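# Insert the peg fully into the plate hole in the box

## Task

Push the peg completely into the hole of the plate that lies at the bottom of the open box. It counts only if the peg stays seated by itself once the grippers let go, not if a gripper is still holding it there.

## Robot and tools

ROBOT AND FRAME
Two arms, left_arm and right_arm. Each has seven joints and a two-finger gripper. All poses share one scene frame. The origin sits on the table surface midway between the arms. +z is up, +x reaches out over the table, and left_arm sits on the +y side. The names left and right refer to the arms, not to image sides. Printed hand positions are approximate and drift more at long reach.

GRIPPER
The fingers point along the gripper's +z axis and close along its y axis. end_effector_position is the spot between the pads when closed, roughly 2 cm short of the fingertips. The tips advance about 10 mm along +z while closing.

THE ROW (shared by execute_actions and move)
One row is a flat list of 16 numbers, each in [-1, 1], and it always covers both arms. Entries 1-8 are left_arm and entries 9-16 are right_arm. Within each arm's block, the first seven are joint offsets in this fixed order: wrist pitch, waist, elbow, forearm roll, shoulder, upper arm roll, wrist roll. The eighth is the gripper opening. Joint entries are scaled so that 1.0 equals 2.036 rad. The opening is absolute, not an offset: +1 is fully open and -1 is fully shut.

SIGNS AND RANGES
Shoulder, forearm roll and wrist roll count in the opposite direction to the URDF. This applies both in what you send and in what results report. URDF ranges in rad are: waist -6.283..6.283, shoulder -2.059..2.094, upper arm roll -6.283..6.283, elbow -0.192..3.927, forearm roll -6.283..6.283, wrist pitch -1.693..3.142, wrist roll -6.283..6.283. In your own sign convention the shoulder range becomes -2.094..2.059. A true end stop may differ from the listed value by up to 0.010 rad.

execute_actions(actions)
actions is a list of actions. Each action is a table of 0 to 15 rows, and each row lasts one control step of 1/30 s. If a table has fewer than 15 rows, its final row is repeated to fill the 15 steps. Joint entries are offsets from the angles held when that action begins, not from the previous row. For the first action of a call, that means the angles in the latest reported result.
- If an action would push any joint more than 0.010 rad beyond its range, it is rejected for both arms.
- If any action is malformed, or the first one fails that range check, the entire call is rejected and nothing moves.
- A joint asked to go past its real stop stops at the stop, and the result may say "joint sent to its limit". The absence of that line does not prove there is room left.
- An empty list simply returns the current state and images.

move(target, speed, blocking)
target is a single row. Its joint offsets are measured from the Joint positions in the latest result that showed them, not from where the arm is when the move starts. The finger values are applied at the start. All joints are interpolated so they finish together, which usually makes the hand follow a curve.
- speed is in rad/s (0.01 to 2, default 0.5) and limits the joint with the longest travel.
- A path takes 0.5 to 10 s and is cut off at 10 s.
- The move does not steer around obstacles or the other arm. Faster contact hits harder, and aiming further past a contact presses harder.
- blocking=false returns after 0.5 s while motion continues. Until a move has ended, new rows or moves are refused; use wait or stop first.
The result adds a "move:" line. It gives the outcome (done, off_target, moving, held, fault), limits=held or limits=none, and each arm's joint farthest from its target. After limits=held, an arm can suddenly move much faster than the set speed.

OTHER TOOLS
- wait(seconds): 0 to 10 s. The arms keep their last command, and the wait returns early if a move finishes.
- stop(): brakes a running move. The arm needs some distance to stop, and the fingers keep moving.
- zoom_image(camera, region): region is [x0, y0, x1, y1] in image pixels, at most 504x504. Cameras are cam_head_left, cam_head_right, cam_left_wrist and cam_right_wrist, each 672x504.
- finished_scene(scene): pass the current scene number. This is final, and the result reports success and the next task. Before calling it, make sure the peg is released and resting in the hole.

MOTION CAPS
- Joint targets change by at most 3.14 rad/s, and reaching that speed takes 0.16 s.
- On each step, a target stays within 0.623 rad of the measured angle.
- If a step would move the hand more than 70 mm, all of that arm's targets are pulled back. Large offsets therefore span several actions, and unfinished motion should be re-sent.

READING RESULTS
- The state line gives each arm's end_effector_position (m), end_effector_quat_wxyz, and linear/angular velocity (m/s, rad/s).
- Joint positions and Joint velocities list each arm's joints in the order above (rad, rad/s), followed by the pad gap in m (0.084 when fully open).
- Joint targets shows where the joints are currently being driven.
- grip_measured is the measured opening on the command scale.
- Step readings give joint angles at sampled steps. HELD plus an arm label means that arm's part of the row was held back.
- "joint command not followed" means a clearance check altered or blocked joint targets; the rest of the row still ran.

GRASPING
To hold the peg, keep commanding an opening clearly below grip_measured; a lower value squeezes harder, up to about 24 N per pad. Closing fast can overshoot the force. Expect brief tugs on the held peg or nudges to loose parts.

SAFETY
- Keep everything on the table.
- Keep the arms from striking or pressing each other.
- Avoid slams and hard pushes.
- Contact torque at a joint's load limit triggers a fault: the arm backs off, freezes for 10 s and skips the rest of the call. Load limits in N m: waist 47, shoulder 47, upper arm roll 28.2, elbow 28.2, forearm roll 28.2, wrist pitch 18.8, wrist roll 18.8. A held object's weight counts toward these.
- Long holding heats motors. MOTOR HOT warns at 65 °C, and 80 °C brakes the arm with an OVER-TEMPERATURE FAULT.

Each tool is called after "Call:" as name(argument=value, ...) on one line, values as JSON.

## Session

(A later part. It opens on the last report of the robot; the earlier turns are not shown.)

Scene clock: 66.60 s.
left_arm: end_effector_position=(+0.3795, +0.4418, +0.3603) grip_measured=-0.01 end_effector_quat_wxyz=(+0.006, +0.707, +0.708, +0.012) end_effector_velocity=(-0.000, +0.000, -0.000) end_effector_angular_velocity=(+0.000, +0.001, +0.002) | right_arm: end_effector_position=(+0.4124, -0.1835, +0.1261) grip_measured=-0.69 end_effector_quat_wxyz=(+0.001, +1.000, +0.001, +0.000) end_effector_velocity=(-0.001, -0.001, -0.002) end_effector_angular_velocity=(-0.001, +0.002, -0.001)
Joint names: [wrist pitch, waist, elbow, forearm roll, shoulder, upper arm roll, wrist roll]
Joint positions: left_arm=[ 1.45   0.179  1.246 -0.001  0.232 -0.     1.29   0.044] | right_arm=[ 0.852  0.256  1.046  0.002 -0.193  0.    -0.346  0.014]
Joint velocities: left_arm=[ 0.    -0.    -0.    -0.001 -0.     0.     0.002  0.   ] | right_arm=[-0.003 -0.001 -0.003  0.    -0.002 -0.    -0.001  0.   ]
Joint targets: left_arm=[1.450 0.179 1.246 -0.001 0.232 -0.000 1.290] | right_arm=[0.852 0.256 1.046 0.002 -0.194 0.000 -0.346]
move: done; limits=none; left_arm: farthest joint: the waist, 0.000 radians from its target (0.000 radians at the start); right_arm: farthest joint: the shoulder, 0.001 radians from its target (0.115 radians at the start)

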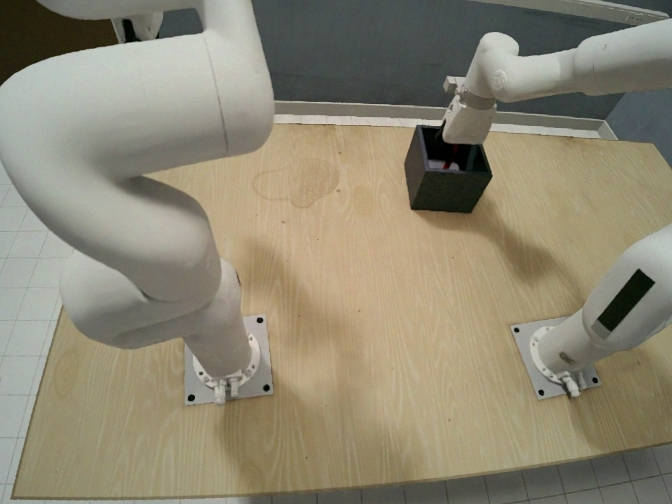

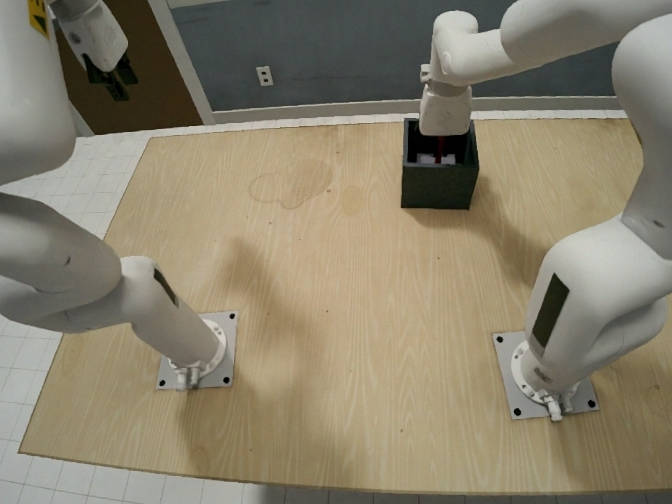

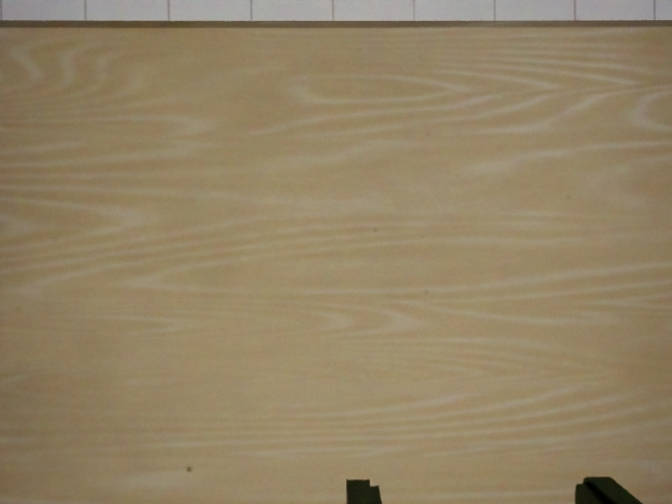

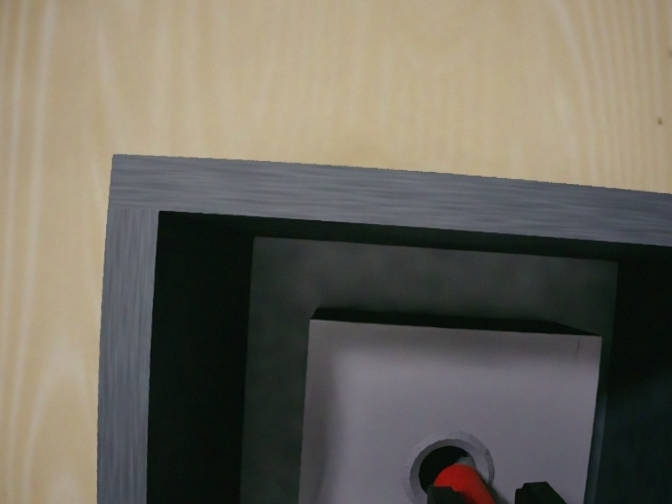

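Call:
move(target=[0,0,0,0,0,0,0,0,-0.026,0,-0.0095,0,-0.0165,0,0,-1], speed=0.03)

Call:
zoom_image(camera="cam_right_wrist", region=[380,380,580,504])

Scene clock: 73.27 s.
left_arm: end_effector_position=(+0.3795, +0.4418, +0.3603) grip_measured=-0.01 end_effector_quat_wxyz=(+0.006, +0.707, +0.708, +0.012) end_effector_velocity=(+0.000, +0.000, -0.000) end_effector_angular_velocity=(-0.000, +0.000, +0.001) | right_arm: end_effector_position=(+0.4124, -0.1835, +0.1064) grip_measured=-0.69 end_effector_quat_wxyz=(+0.000, +1.000, +0.001, +0.000) end_effector_velocity=(+0.001, -0.000, -0.000) end_effector_angular_velocity=(+0.001, -0.002, -0.000)
Joint names: [wrist pitch, waist, elbow, forearm roll, shoulder, upper arm roll, wrist roll]
Joint positions: left_arm=[ 1.45   0.179  1.246 -0.001  0.232 -0.     1.29   0.044] | right_arm=[ 0.8    0.256  1.027  0.002 -0.227  0.    -0.346  0.014]
Joint velocities: left_arm=[-0.     0.001  0.     0.    -0.001 -0.     0.     0.   ] | right_arm=[-0.003 -0.001 -0.    -0.    -0.    -0.     0.001 -0.   ]
Joint targets: left_arm=[1.450 0.179 1.246 -0.001 0.232 -0.000 1.290] | right_arm=[0.800 0.256 1.027 0.002 -0.227 0.000 -0.346]
move: done; limits=none; left_arm: farthest joint: the waist, 0.000 radians from its target (0.000 radians at the start); right_arm: farthest joint: the wrist pitch, 0.001 radians from its target (0.053 radians at the start)

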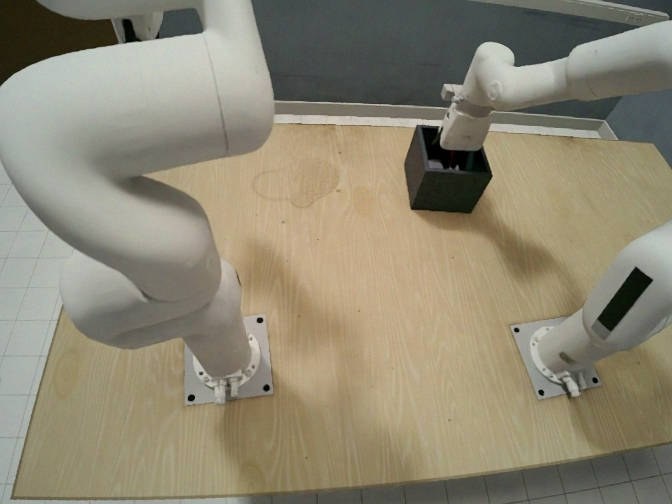

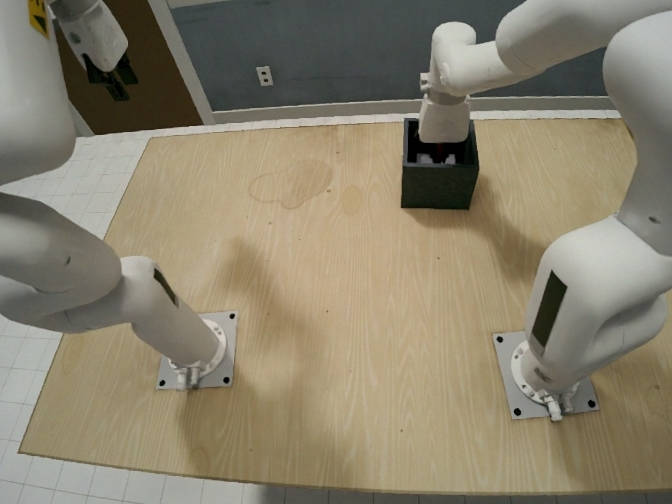

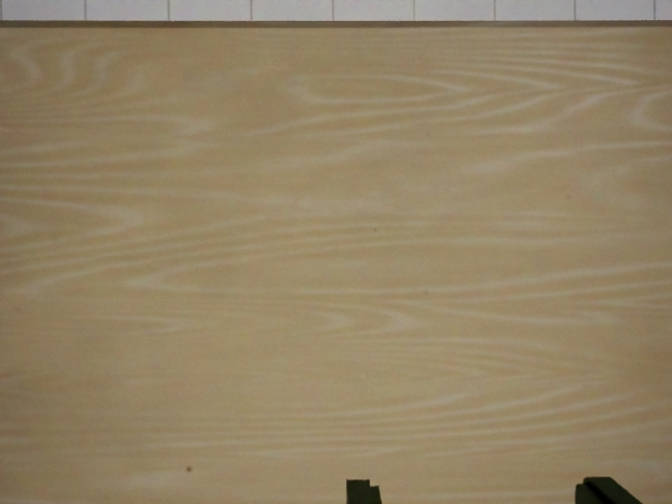

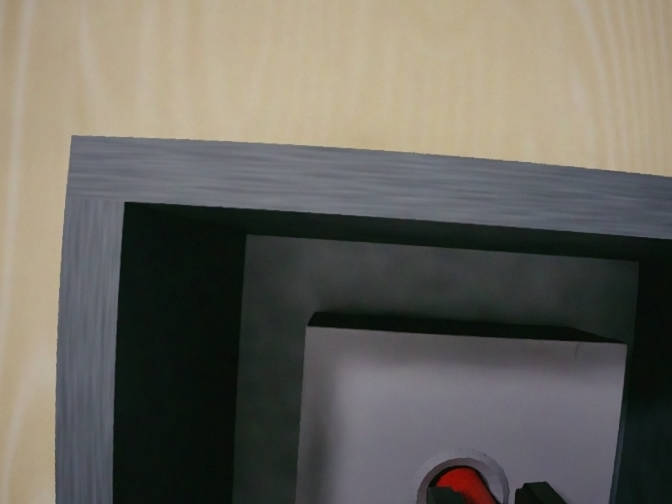

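Region (380, 380, 580, 504) of cam_right_wrist's 672x504 image, scaled by 2.520, with more detail than that image has; it fills the top 312 rows of this view, and the rest is white.

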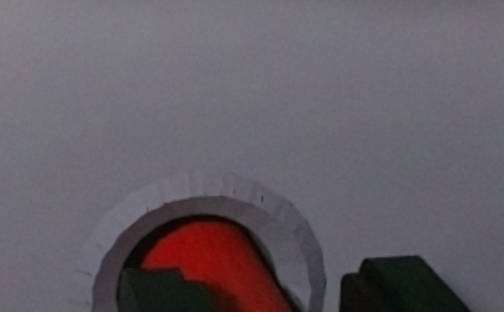

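Call:
move(target=[0,0,0,0,0,0,0,0,-0.033,0,-0.0103,0,-0.0228,0,0,-1], speed=0.04)

Call:
move(target=[0,0,0,0,0,0,0,0,0,0,0,0,0,0,0,-0.5])

Call:
move(target=[0,0,0,0,0,0,0,0,0.059,0,0.02,0,0.039,0,0,-0.5], speed=0.15)

Call:
move(target=[0,0,0,0,0,0,0,0,0,0,0,0,0,0,0,-1])

Call:
move(target=[0,0,0,0,0,0,0,0,-0.03,0,-0.011,0,-0.019,0,0,-1], speed=0.04)

Call:
move(target=[0,0,0,0,0,0,0,0,0.1,0,0.05,0,0.05,0,0,-1], speed=0.3)

Scene clock: 81.47 s.
left_arm: end_effector_position=(+0.3795, +0.4418, +0.3603) grip_measured=-0.01 end_effector_quat_wxyz=(+0.006, +0.707, +0.708, +0.012) end_effector_velocity=(-0.000, +0.000, +0.000) end_effector_angular_velocity=(+0.000, +0.000, +0.001) | right_arm: end_effector_position=(+0.4122, -0.1834, +0.0813) grip_measured=-0.69 end_effector_quat_wxyz=(+0.000, +1.000, +0.001, +0.001) end_effector_velocity=(-0.000, -0.000, -0.000) end_effector_angular_velocity=(+0.000, +0.000, +0.000)
Joint names: [wrist pitch, waist, elbow, forearm roll, shoulder, upper arm roll, wrist roll]
Joint positions: left_arm=[ 1.45   0.179  1.246 -0.001  0.232 -0.     1.29   0.044] | right_arm=[ 0.733  0.256  1.006  0.002 -0.272  0.    -0.346  0.014]
Joint velocities: left_arm=[ 0.  0. -0. -0.  0.  0.  0. -0.] | right_arm=[-0.001 -0.    -0.001 -0.    -0.    -0.     0.001  0.   ]
Joint targets: left_arm=[1.450 0.179 1.246 -0.001 0.232 -0.000 1.290] | right_arm=[0.733 0.256 1.006 0.002 -0.273 0.000 -0.346]
move: done; limits=none; left_arm: farthest joint: the waist, 0.000 radians from its target (0.000 radians at the start); right_arm: farthest joint: the shoulder, 0.001 radians from its target (0.047 radians at the start)

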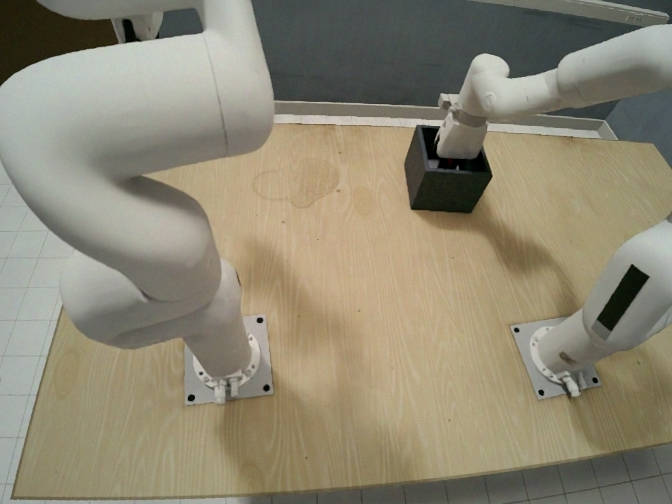

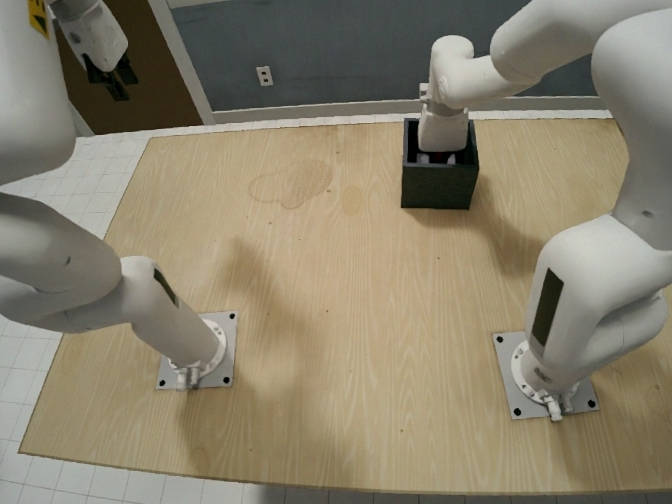

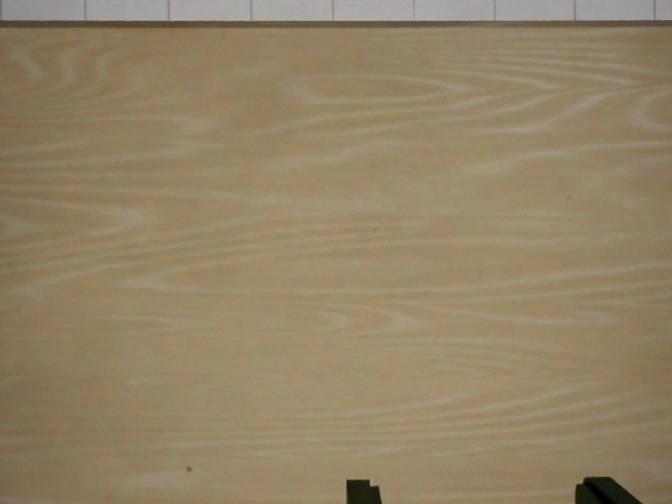

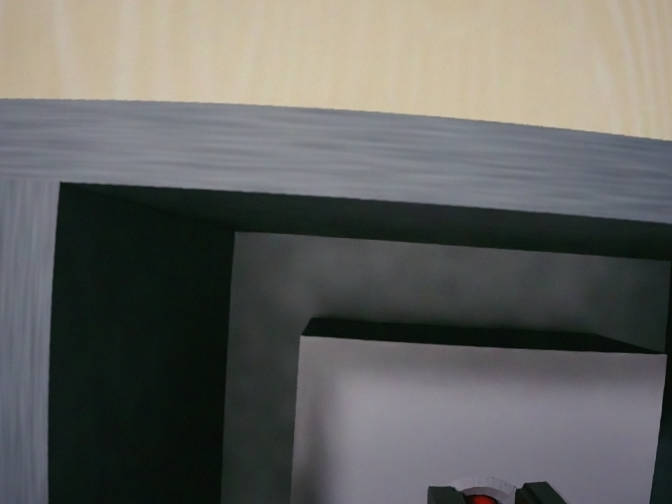

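Scene clock: 81.97 s.
left_arm: end_effector_position=(+0.3795, +0.4418, +0.3603) grip_measured=-0.01 end_effector_quat_wxyz=(+0.006, +0.707, +0.708, +0.012) end_effector_velocity=(-0.000, -0.000, +0.000) end_effector_angular_velocity=(-0.000, -0.000, -0.001) | right_arm: end_effector_position=(+0.4122, -0.1836, +0.0813) grip_measured=-0.52 end_effector_quat_wxyz=(+0.000, +1.000, +0.001, +0.001) end_effector_velocity=(+0.000, +0.001, +0.001) end_effector_angular_velocity=(+0.001, -0.003, +0.002)
Joint names: [wrist pitch, waist, elbow, forearm roll, shoulder, upper arm roll, wrist roll]
Joint positions: left_arm=[ 1.45   0.179  1.246 -0.001  0.232 -0.     1.29   0.044] | right_arm=[ 0.733  0.256  1.006  0.002 -0.272 -0.    -0.346  0.021]
Joint velocities: left_arm=[ 0.001 -0.001  0.     0.001  0.001  0.    -0.001 -0.   ] | right_arm=[-0.002  0.     0.     0.     0.001  0.002 -0.     0.   ]
Joint targets: left_arm=[1.450 0.179 1.246 -0.001 0.232 -0.000 1.290] | right_arm=[0.733 0.256 1.006 0.002 -0.272 0.000 -0.346]
move: done; limits=none; left_arm: farthest joint: the waist, 0.000 radians from its target (0.000 radians at the start); right_arm: farthest joint: the waist, 0.000 radians from its target (0.000 radians at the start)

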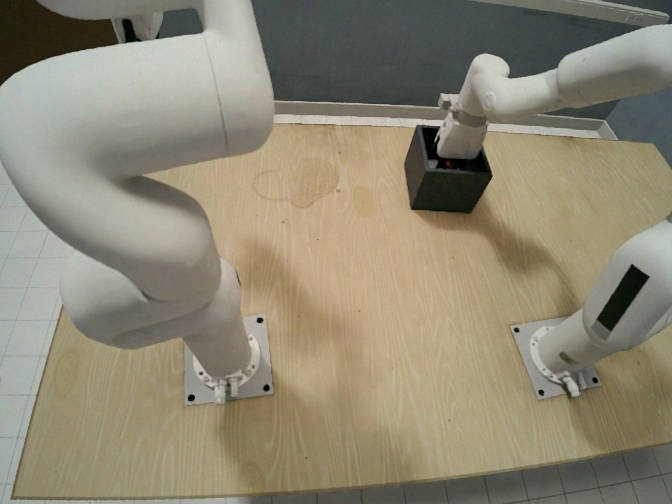

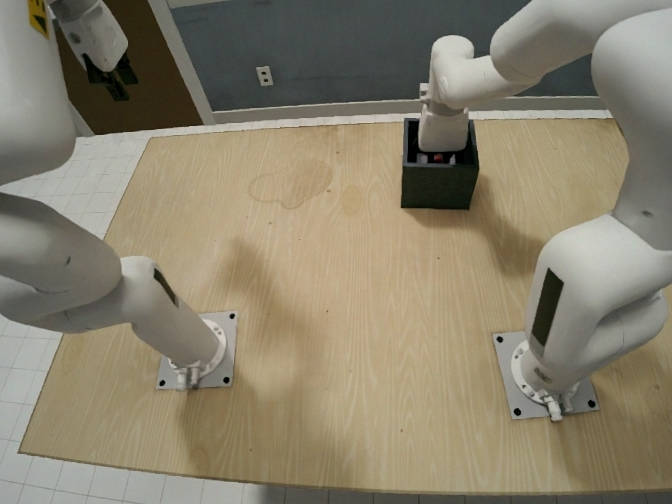

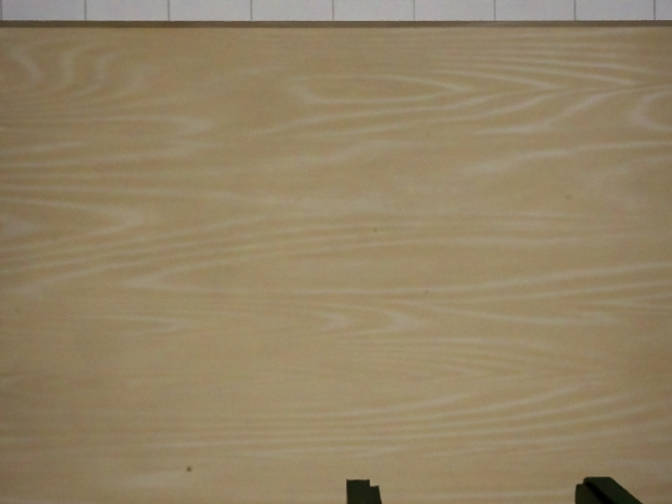

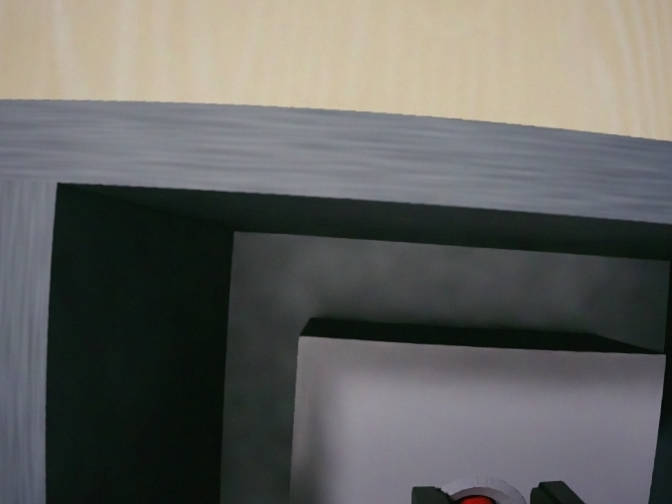

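Scene clock: 83.23 s.
left_arm: end_effector_position=(+0.3795, +0.4418, +0.3603) grip_measured=-0.01 end_effector_quat_wxyz=(+0.006, +0.707, +0.708, +0.012) end_effector_velocity=(-0.000, +0.000, -0.000) end_effector_angular_velocity=(+0.000, +0.001, +0.001) | right_arm: end_effector_position=(+0.4126, -0.1835, +0.1263) grip_measured=-0.52 end_effector_quat_wxyz=(+0.000, +1.000, +0.001, +0.001) end_effector_velocity=(+0.000, +0.000, +0.002) end_effector_angular_velocity=(-0.000, -0.001, +0.001)
Joint names: [wrist pitch, waist, elbow, forearm roll, shoulder, upper arm roll, wrist roll]
Joint positions: left_arm=[ 1.45   0.179  1.246 -0.001  0.232 -0.     1.29   0.044] | right_arm=[ 0.853  0.256  1.047  0.002 -0.193 -0.    -0.346  0.021]
Joint velocities: left_arm=[-0.     0.001 -0.    -0.    -0.001  0.     0.001 -0.   ] | right_arm=[ 0.003  0.     0.002  0.001  0.003  0.     0.    -0.   ]
Joint targets: left_arm=[1.450 0.179 1.246 -0.001 0.232 -0.000 1.290] | right_arm=[0.853 0.256 1.047 0.002 -0.193 -0.000 -0.346]
move: done; limits=none; left_arm: farthest joint: the waist, 0.000 radians from its target (0.000 radians at the start); right_arm: farthest joint: the shoulder, 0.001 radians from its target (0.080 radians at the start)

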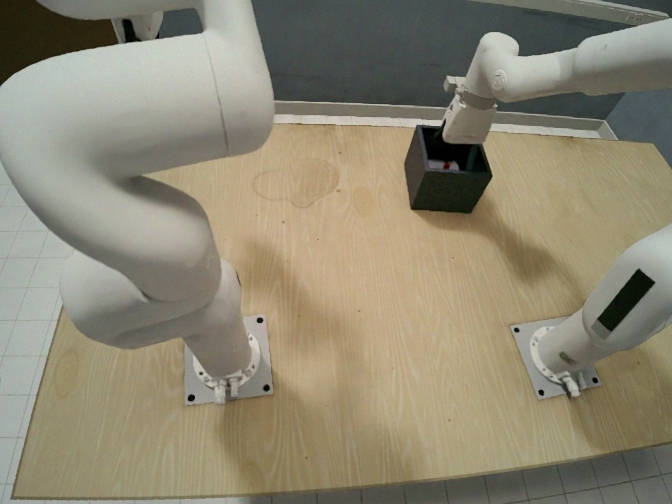

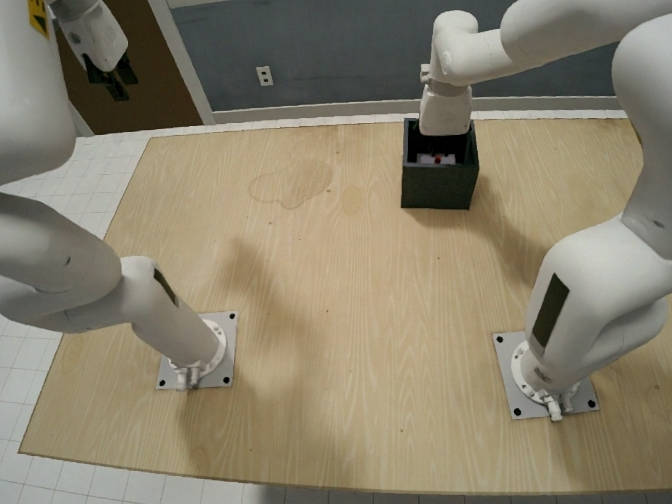

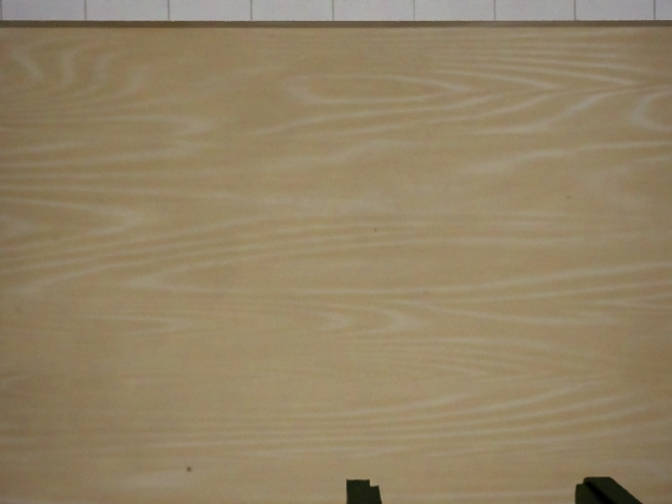

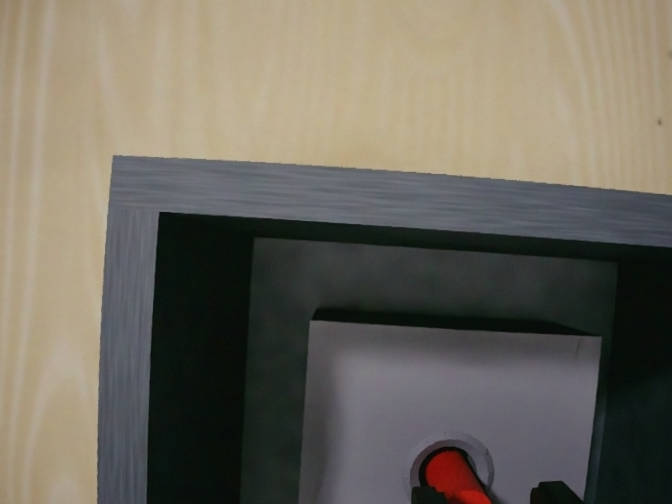

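Scene clock: 83.73 s.
left_arm: end_effector_position=(+0.3795, +0.4418, +0.3603) grip_measured=-0.01 end_effector_quat_wxyz=(+0.006, +0.707, +0.708, +0.012) end_effector_velocity=(+0.000, +0.000, +0.000) end_effector_angular_velocity=(-0.000, -0.000, +0.002) | right_arm: end_effector_position=(+0.4126, -0.1835, +0.1263) grip_measured=-1.00 end_effector_quat_wxyz=(+0.000, +1.000, +0.001, +0.001) end_effector_velocity=(+0.000, -0.000, +0.000) end_effector_angular_velocity=(+0.000, -0.002, -0.000)
Joint names: [wrist pitch, waist, elbow, forearm roll, shoulder, upper arm roll, wrist roll]
Joint positions: left_arm=[ 1.45   0.179  1.246 -0.001  0.232 -0.     1.29   0.044] | right_arm=[ 0.853  0.256  1.047  0.002 -0.193 -0.    -0.346  0.   ]
Joint velocities: left_arm=[-0.     0.     0.     0.    -0.    -0.     0.002 -0.   ] | right_arm=[-0.001 -0.    -0.     0.     0.001 -0.     0.     0.   ]
Joint targets: left_arm=[1.450 0.179 1.246 -0.001 0.232 -0.000 1.290] | right_arm=[0.853 0.256 1.047 0.002 -0.193 -0.000 -0.346]
move: done; limits=none; left_arm: farthest joint: the waist, 0.000 radians from its target (0.000 radians at the start); right_arm: farthest joint: the waist, 0.000 radians from its target (0.000 radians at the start)

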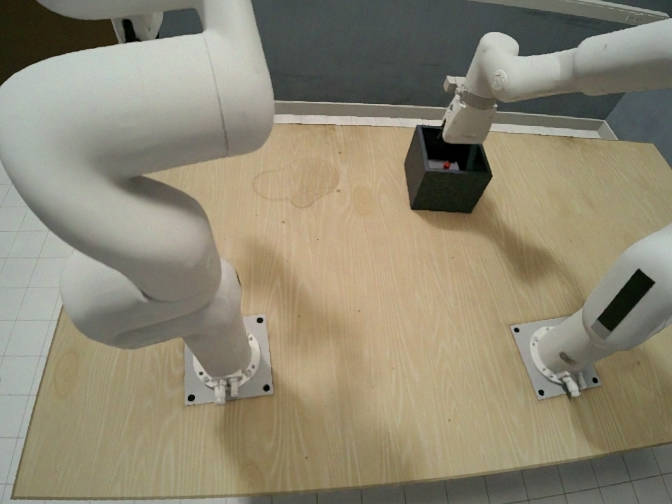

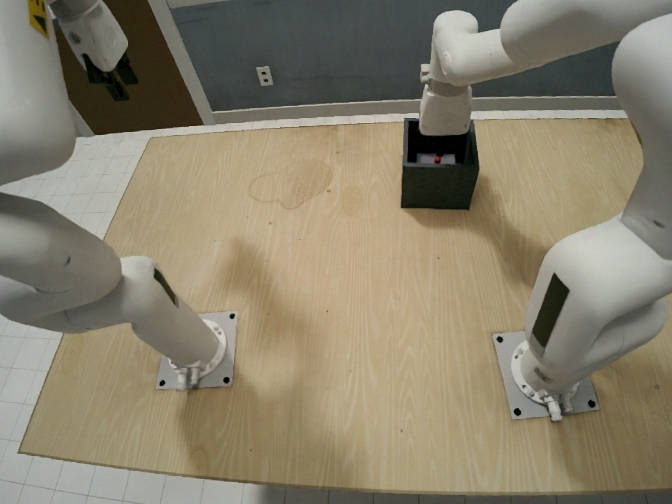

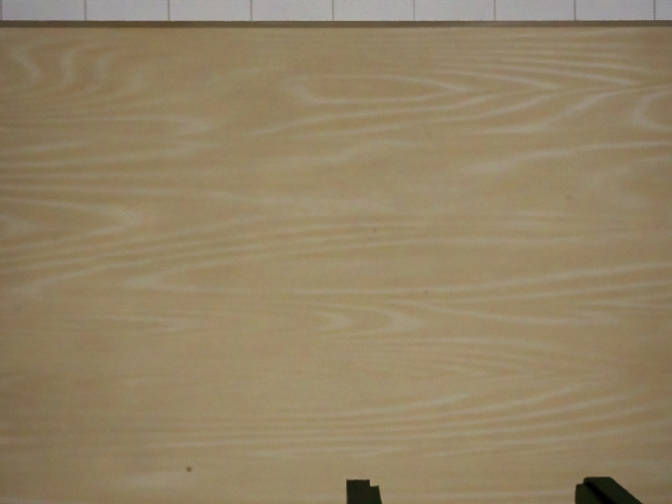

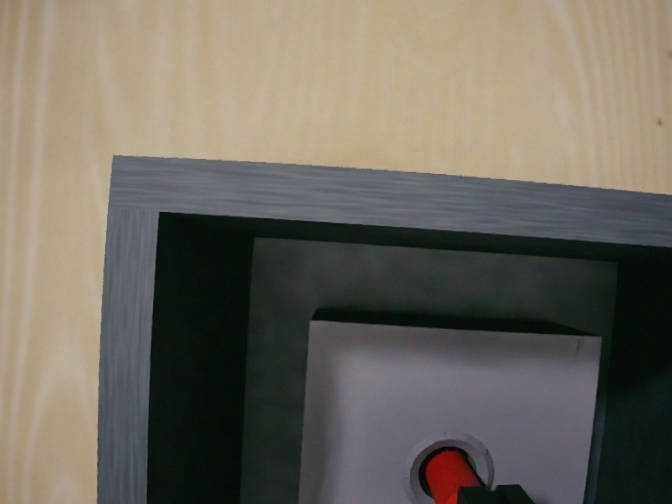

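Scene clock: 85.60 s.
left_arm: end_effector_position=(+0.3795, +0.4418, +0.3603) grip_measured=-0.01 end_effector_quat_wxyz=(+0.006, +0.707, +0.708, +0.012) end_effector_velocity=(-0.000, -0.000, -0.000) end_effector_angular_velocity=(-0.000, +0.001, +0.001) | right_arm: end_effector_position=(+0.4148, -0.1827, +0.1064) grip_measured=-1.00 end_effector_quat_wxyz=(-0.001, +1.000, +0.001, +0.004) end_effector_velocity=(-0.001, +0.000, -0.003) end_effector_angular_velocity=(-0.001, +0.004, +0.001)
Joint names: [wrist pitch, waist, elbow, forearm roll, shoulder, upper arm roll, wrist roll]
Joint positions: left_arm=[ 1.45   0.179  1.246 -0.001  0.232 -0.     1.29   0.044] | right_arm=[ 0.791  0.256  1.028  0.002 -0.229 -0.    -0.346  0.   ]
Joint velocities: left_arm=[ 0.001 -0.     0.    -0.    -0.001 -0.     0.002 -0.   ] | right_arm=[-0.003  0.001 -0.003  0.    -0.004  0.    -0.     0.   ]
Joint targets: left_arm=[1.450 0.179 1.246 -0.001 0.232 -0.000 1.290] | right_arm=[0.792 0.256 1.025 0.002 -0.232 -0.000 -0.346]
move: done; limits=none; left_arm: farthest joint: the waist, 0.000 radians from its target (0.000 radians at the start); right_arm: farthest joint: the elbow, 0.004 radians from its target (0.022 radians at the start)

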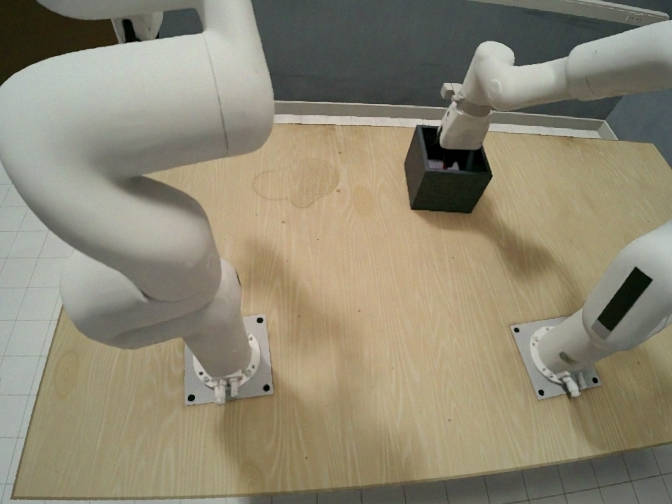

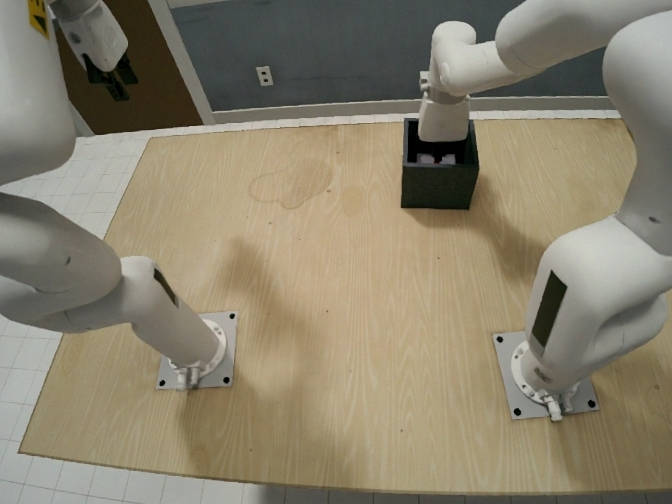

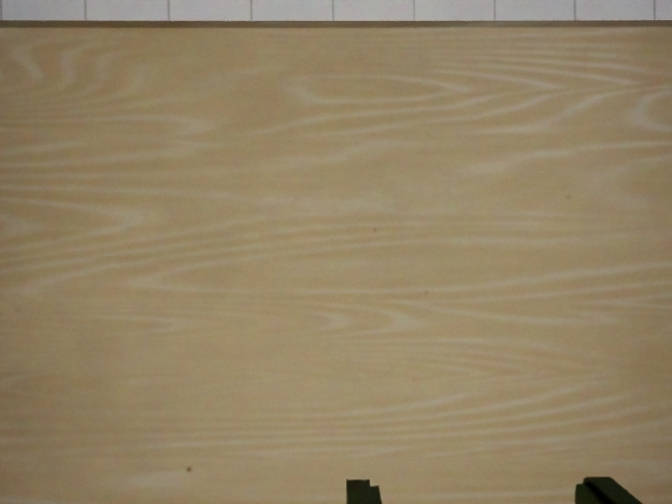

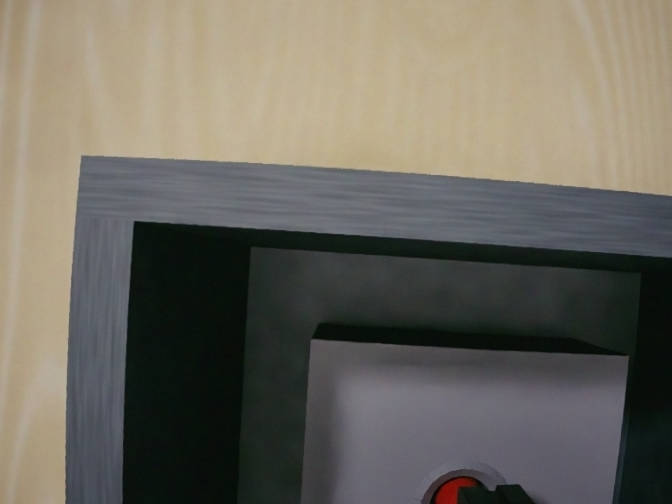

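Scene clock: 86.83 s.
left_arm: end_effector_position=(+0.3795, +0.4418, +0.3603) grip_measured=-0.01 end_effector_quat_wxyz=(+0.006, +0.707, +0.708, +0.012) end_effector_velocity=(+0.000, +0.000, -0.000) end_effector_angular_velocity=(-0.001, +0.000, +0.000) | right_arm: end_effector_position=(+0.4170, -0.1820, +0.1810) grip_measured=-1.00 end_effector_quat_wxyz=(-0.001, +1.000, +0.001, +0.004) end_effector_velocity=(+0.001, -0.000, +0.003) end_effector_angular_velocity=(+0.001, -0.003, +0.000)
Joint names: [wrist pitch, waist, elbow, forearm roll, shoulder, upper arm roll, wrist roll]
Joint positions: left_arm=[ 1.45   0.179  1.246 -0.001  0.232 -0.     1.29   0.044] | right_arm=[ 0.994  0.256  1.13   0.002 -0.128 -0.    -0.346  0.   ]
Joint velocities: left_arm=[-0.     0.     0.     0.001 -0.001 -0.    -0.    -0.   ] | right_arm=[ 0.004 -0.001  0.003  0.     0.004 -0.     0.001  0.   ]
Joint targets: left_arm=[1.450 0.179 1.246 -0.001 0.232 -0.000 1.290] | right_arm=[0.995 0.256 1.130 0.002 -0.127 -0.000 -0.346]
move: done; limits=none; left_arm: farthest joint: the waist, 0.000 radians from its target (0.000 radians at the start); right_arm: farthest joint: the waist, 0.000 radians from its target (0.000 radians at the start)

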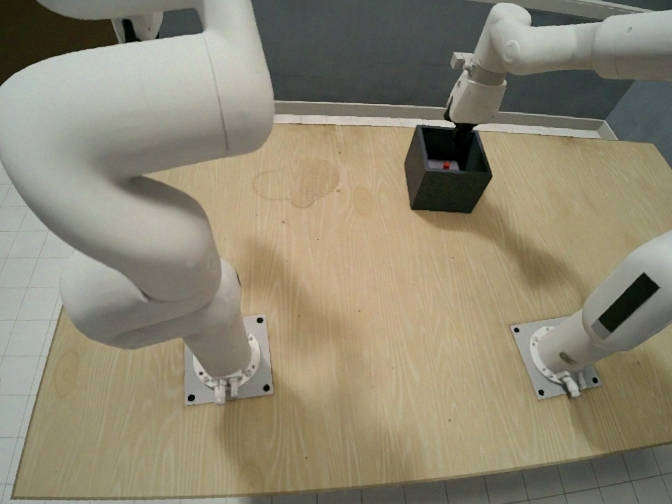

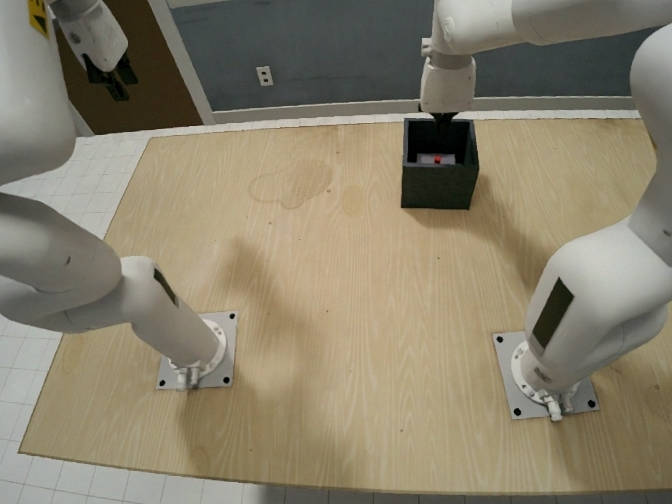

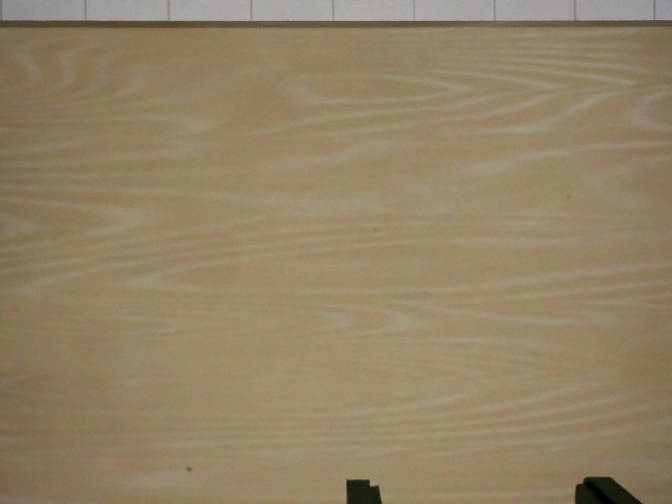

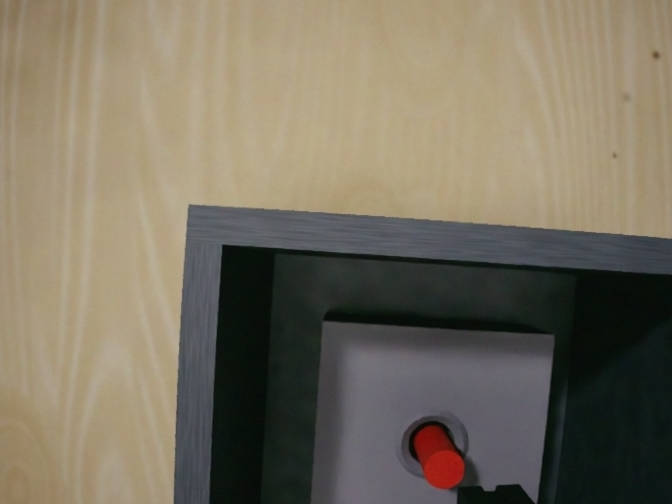

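Call:
finished_scene(scene=2)

The scene is finished: the task was done.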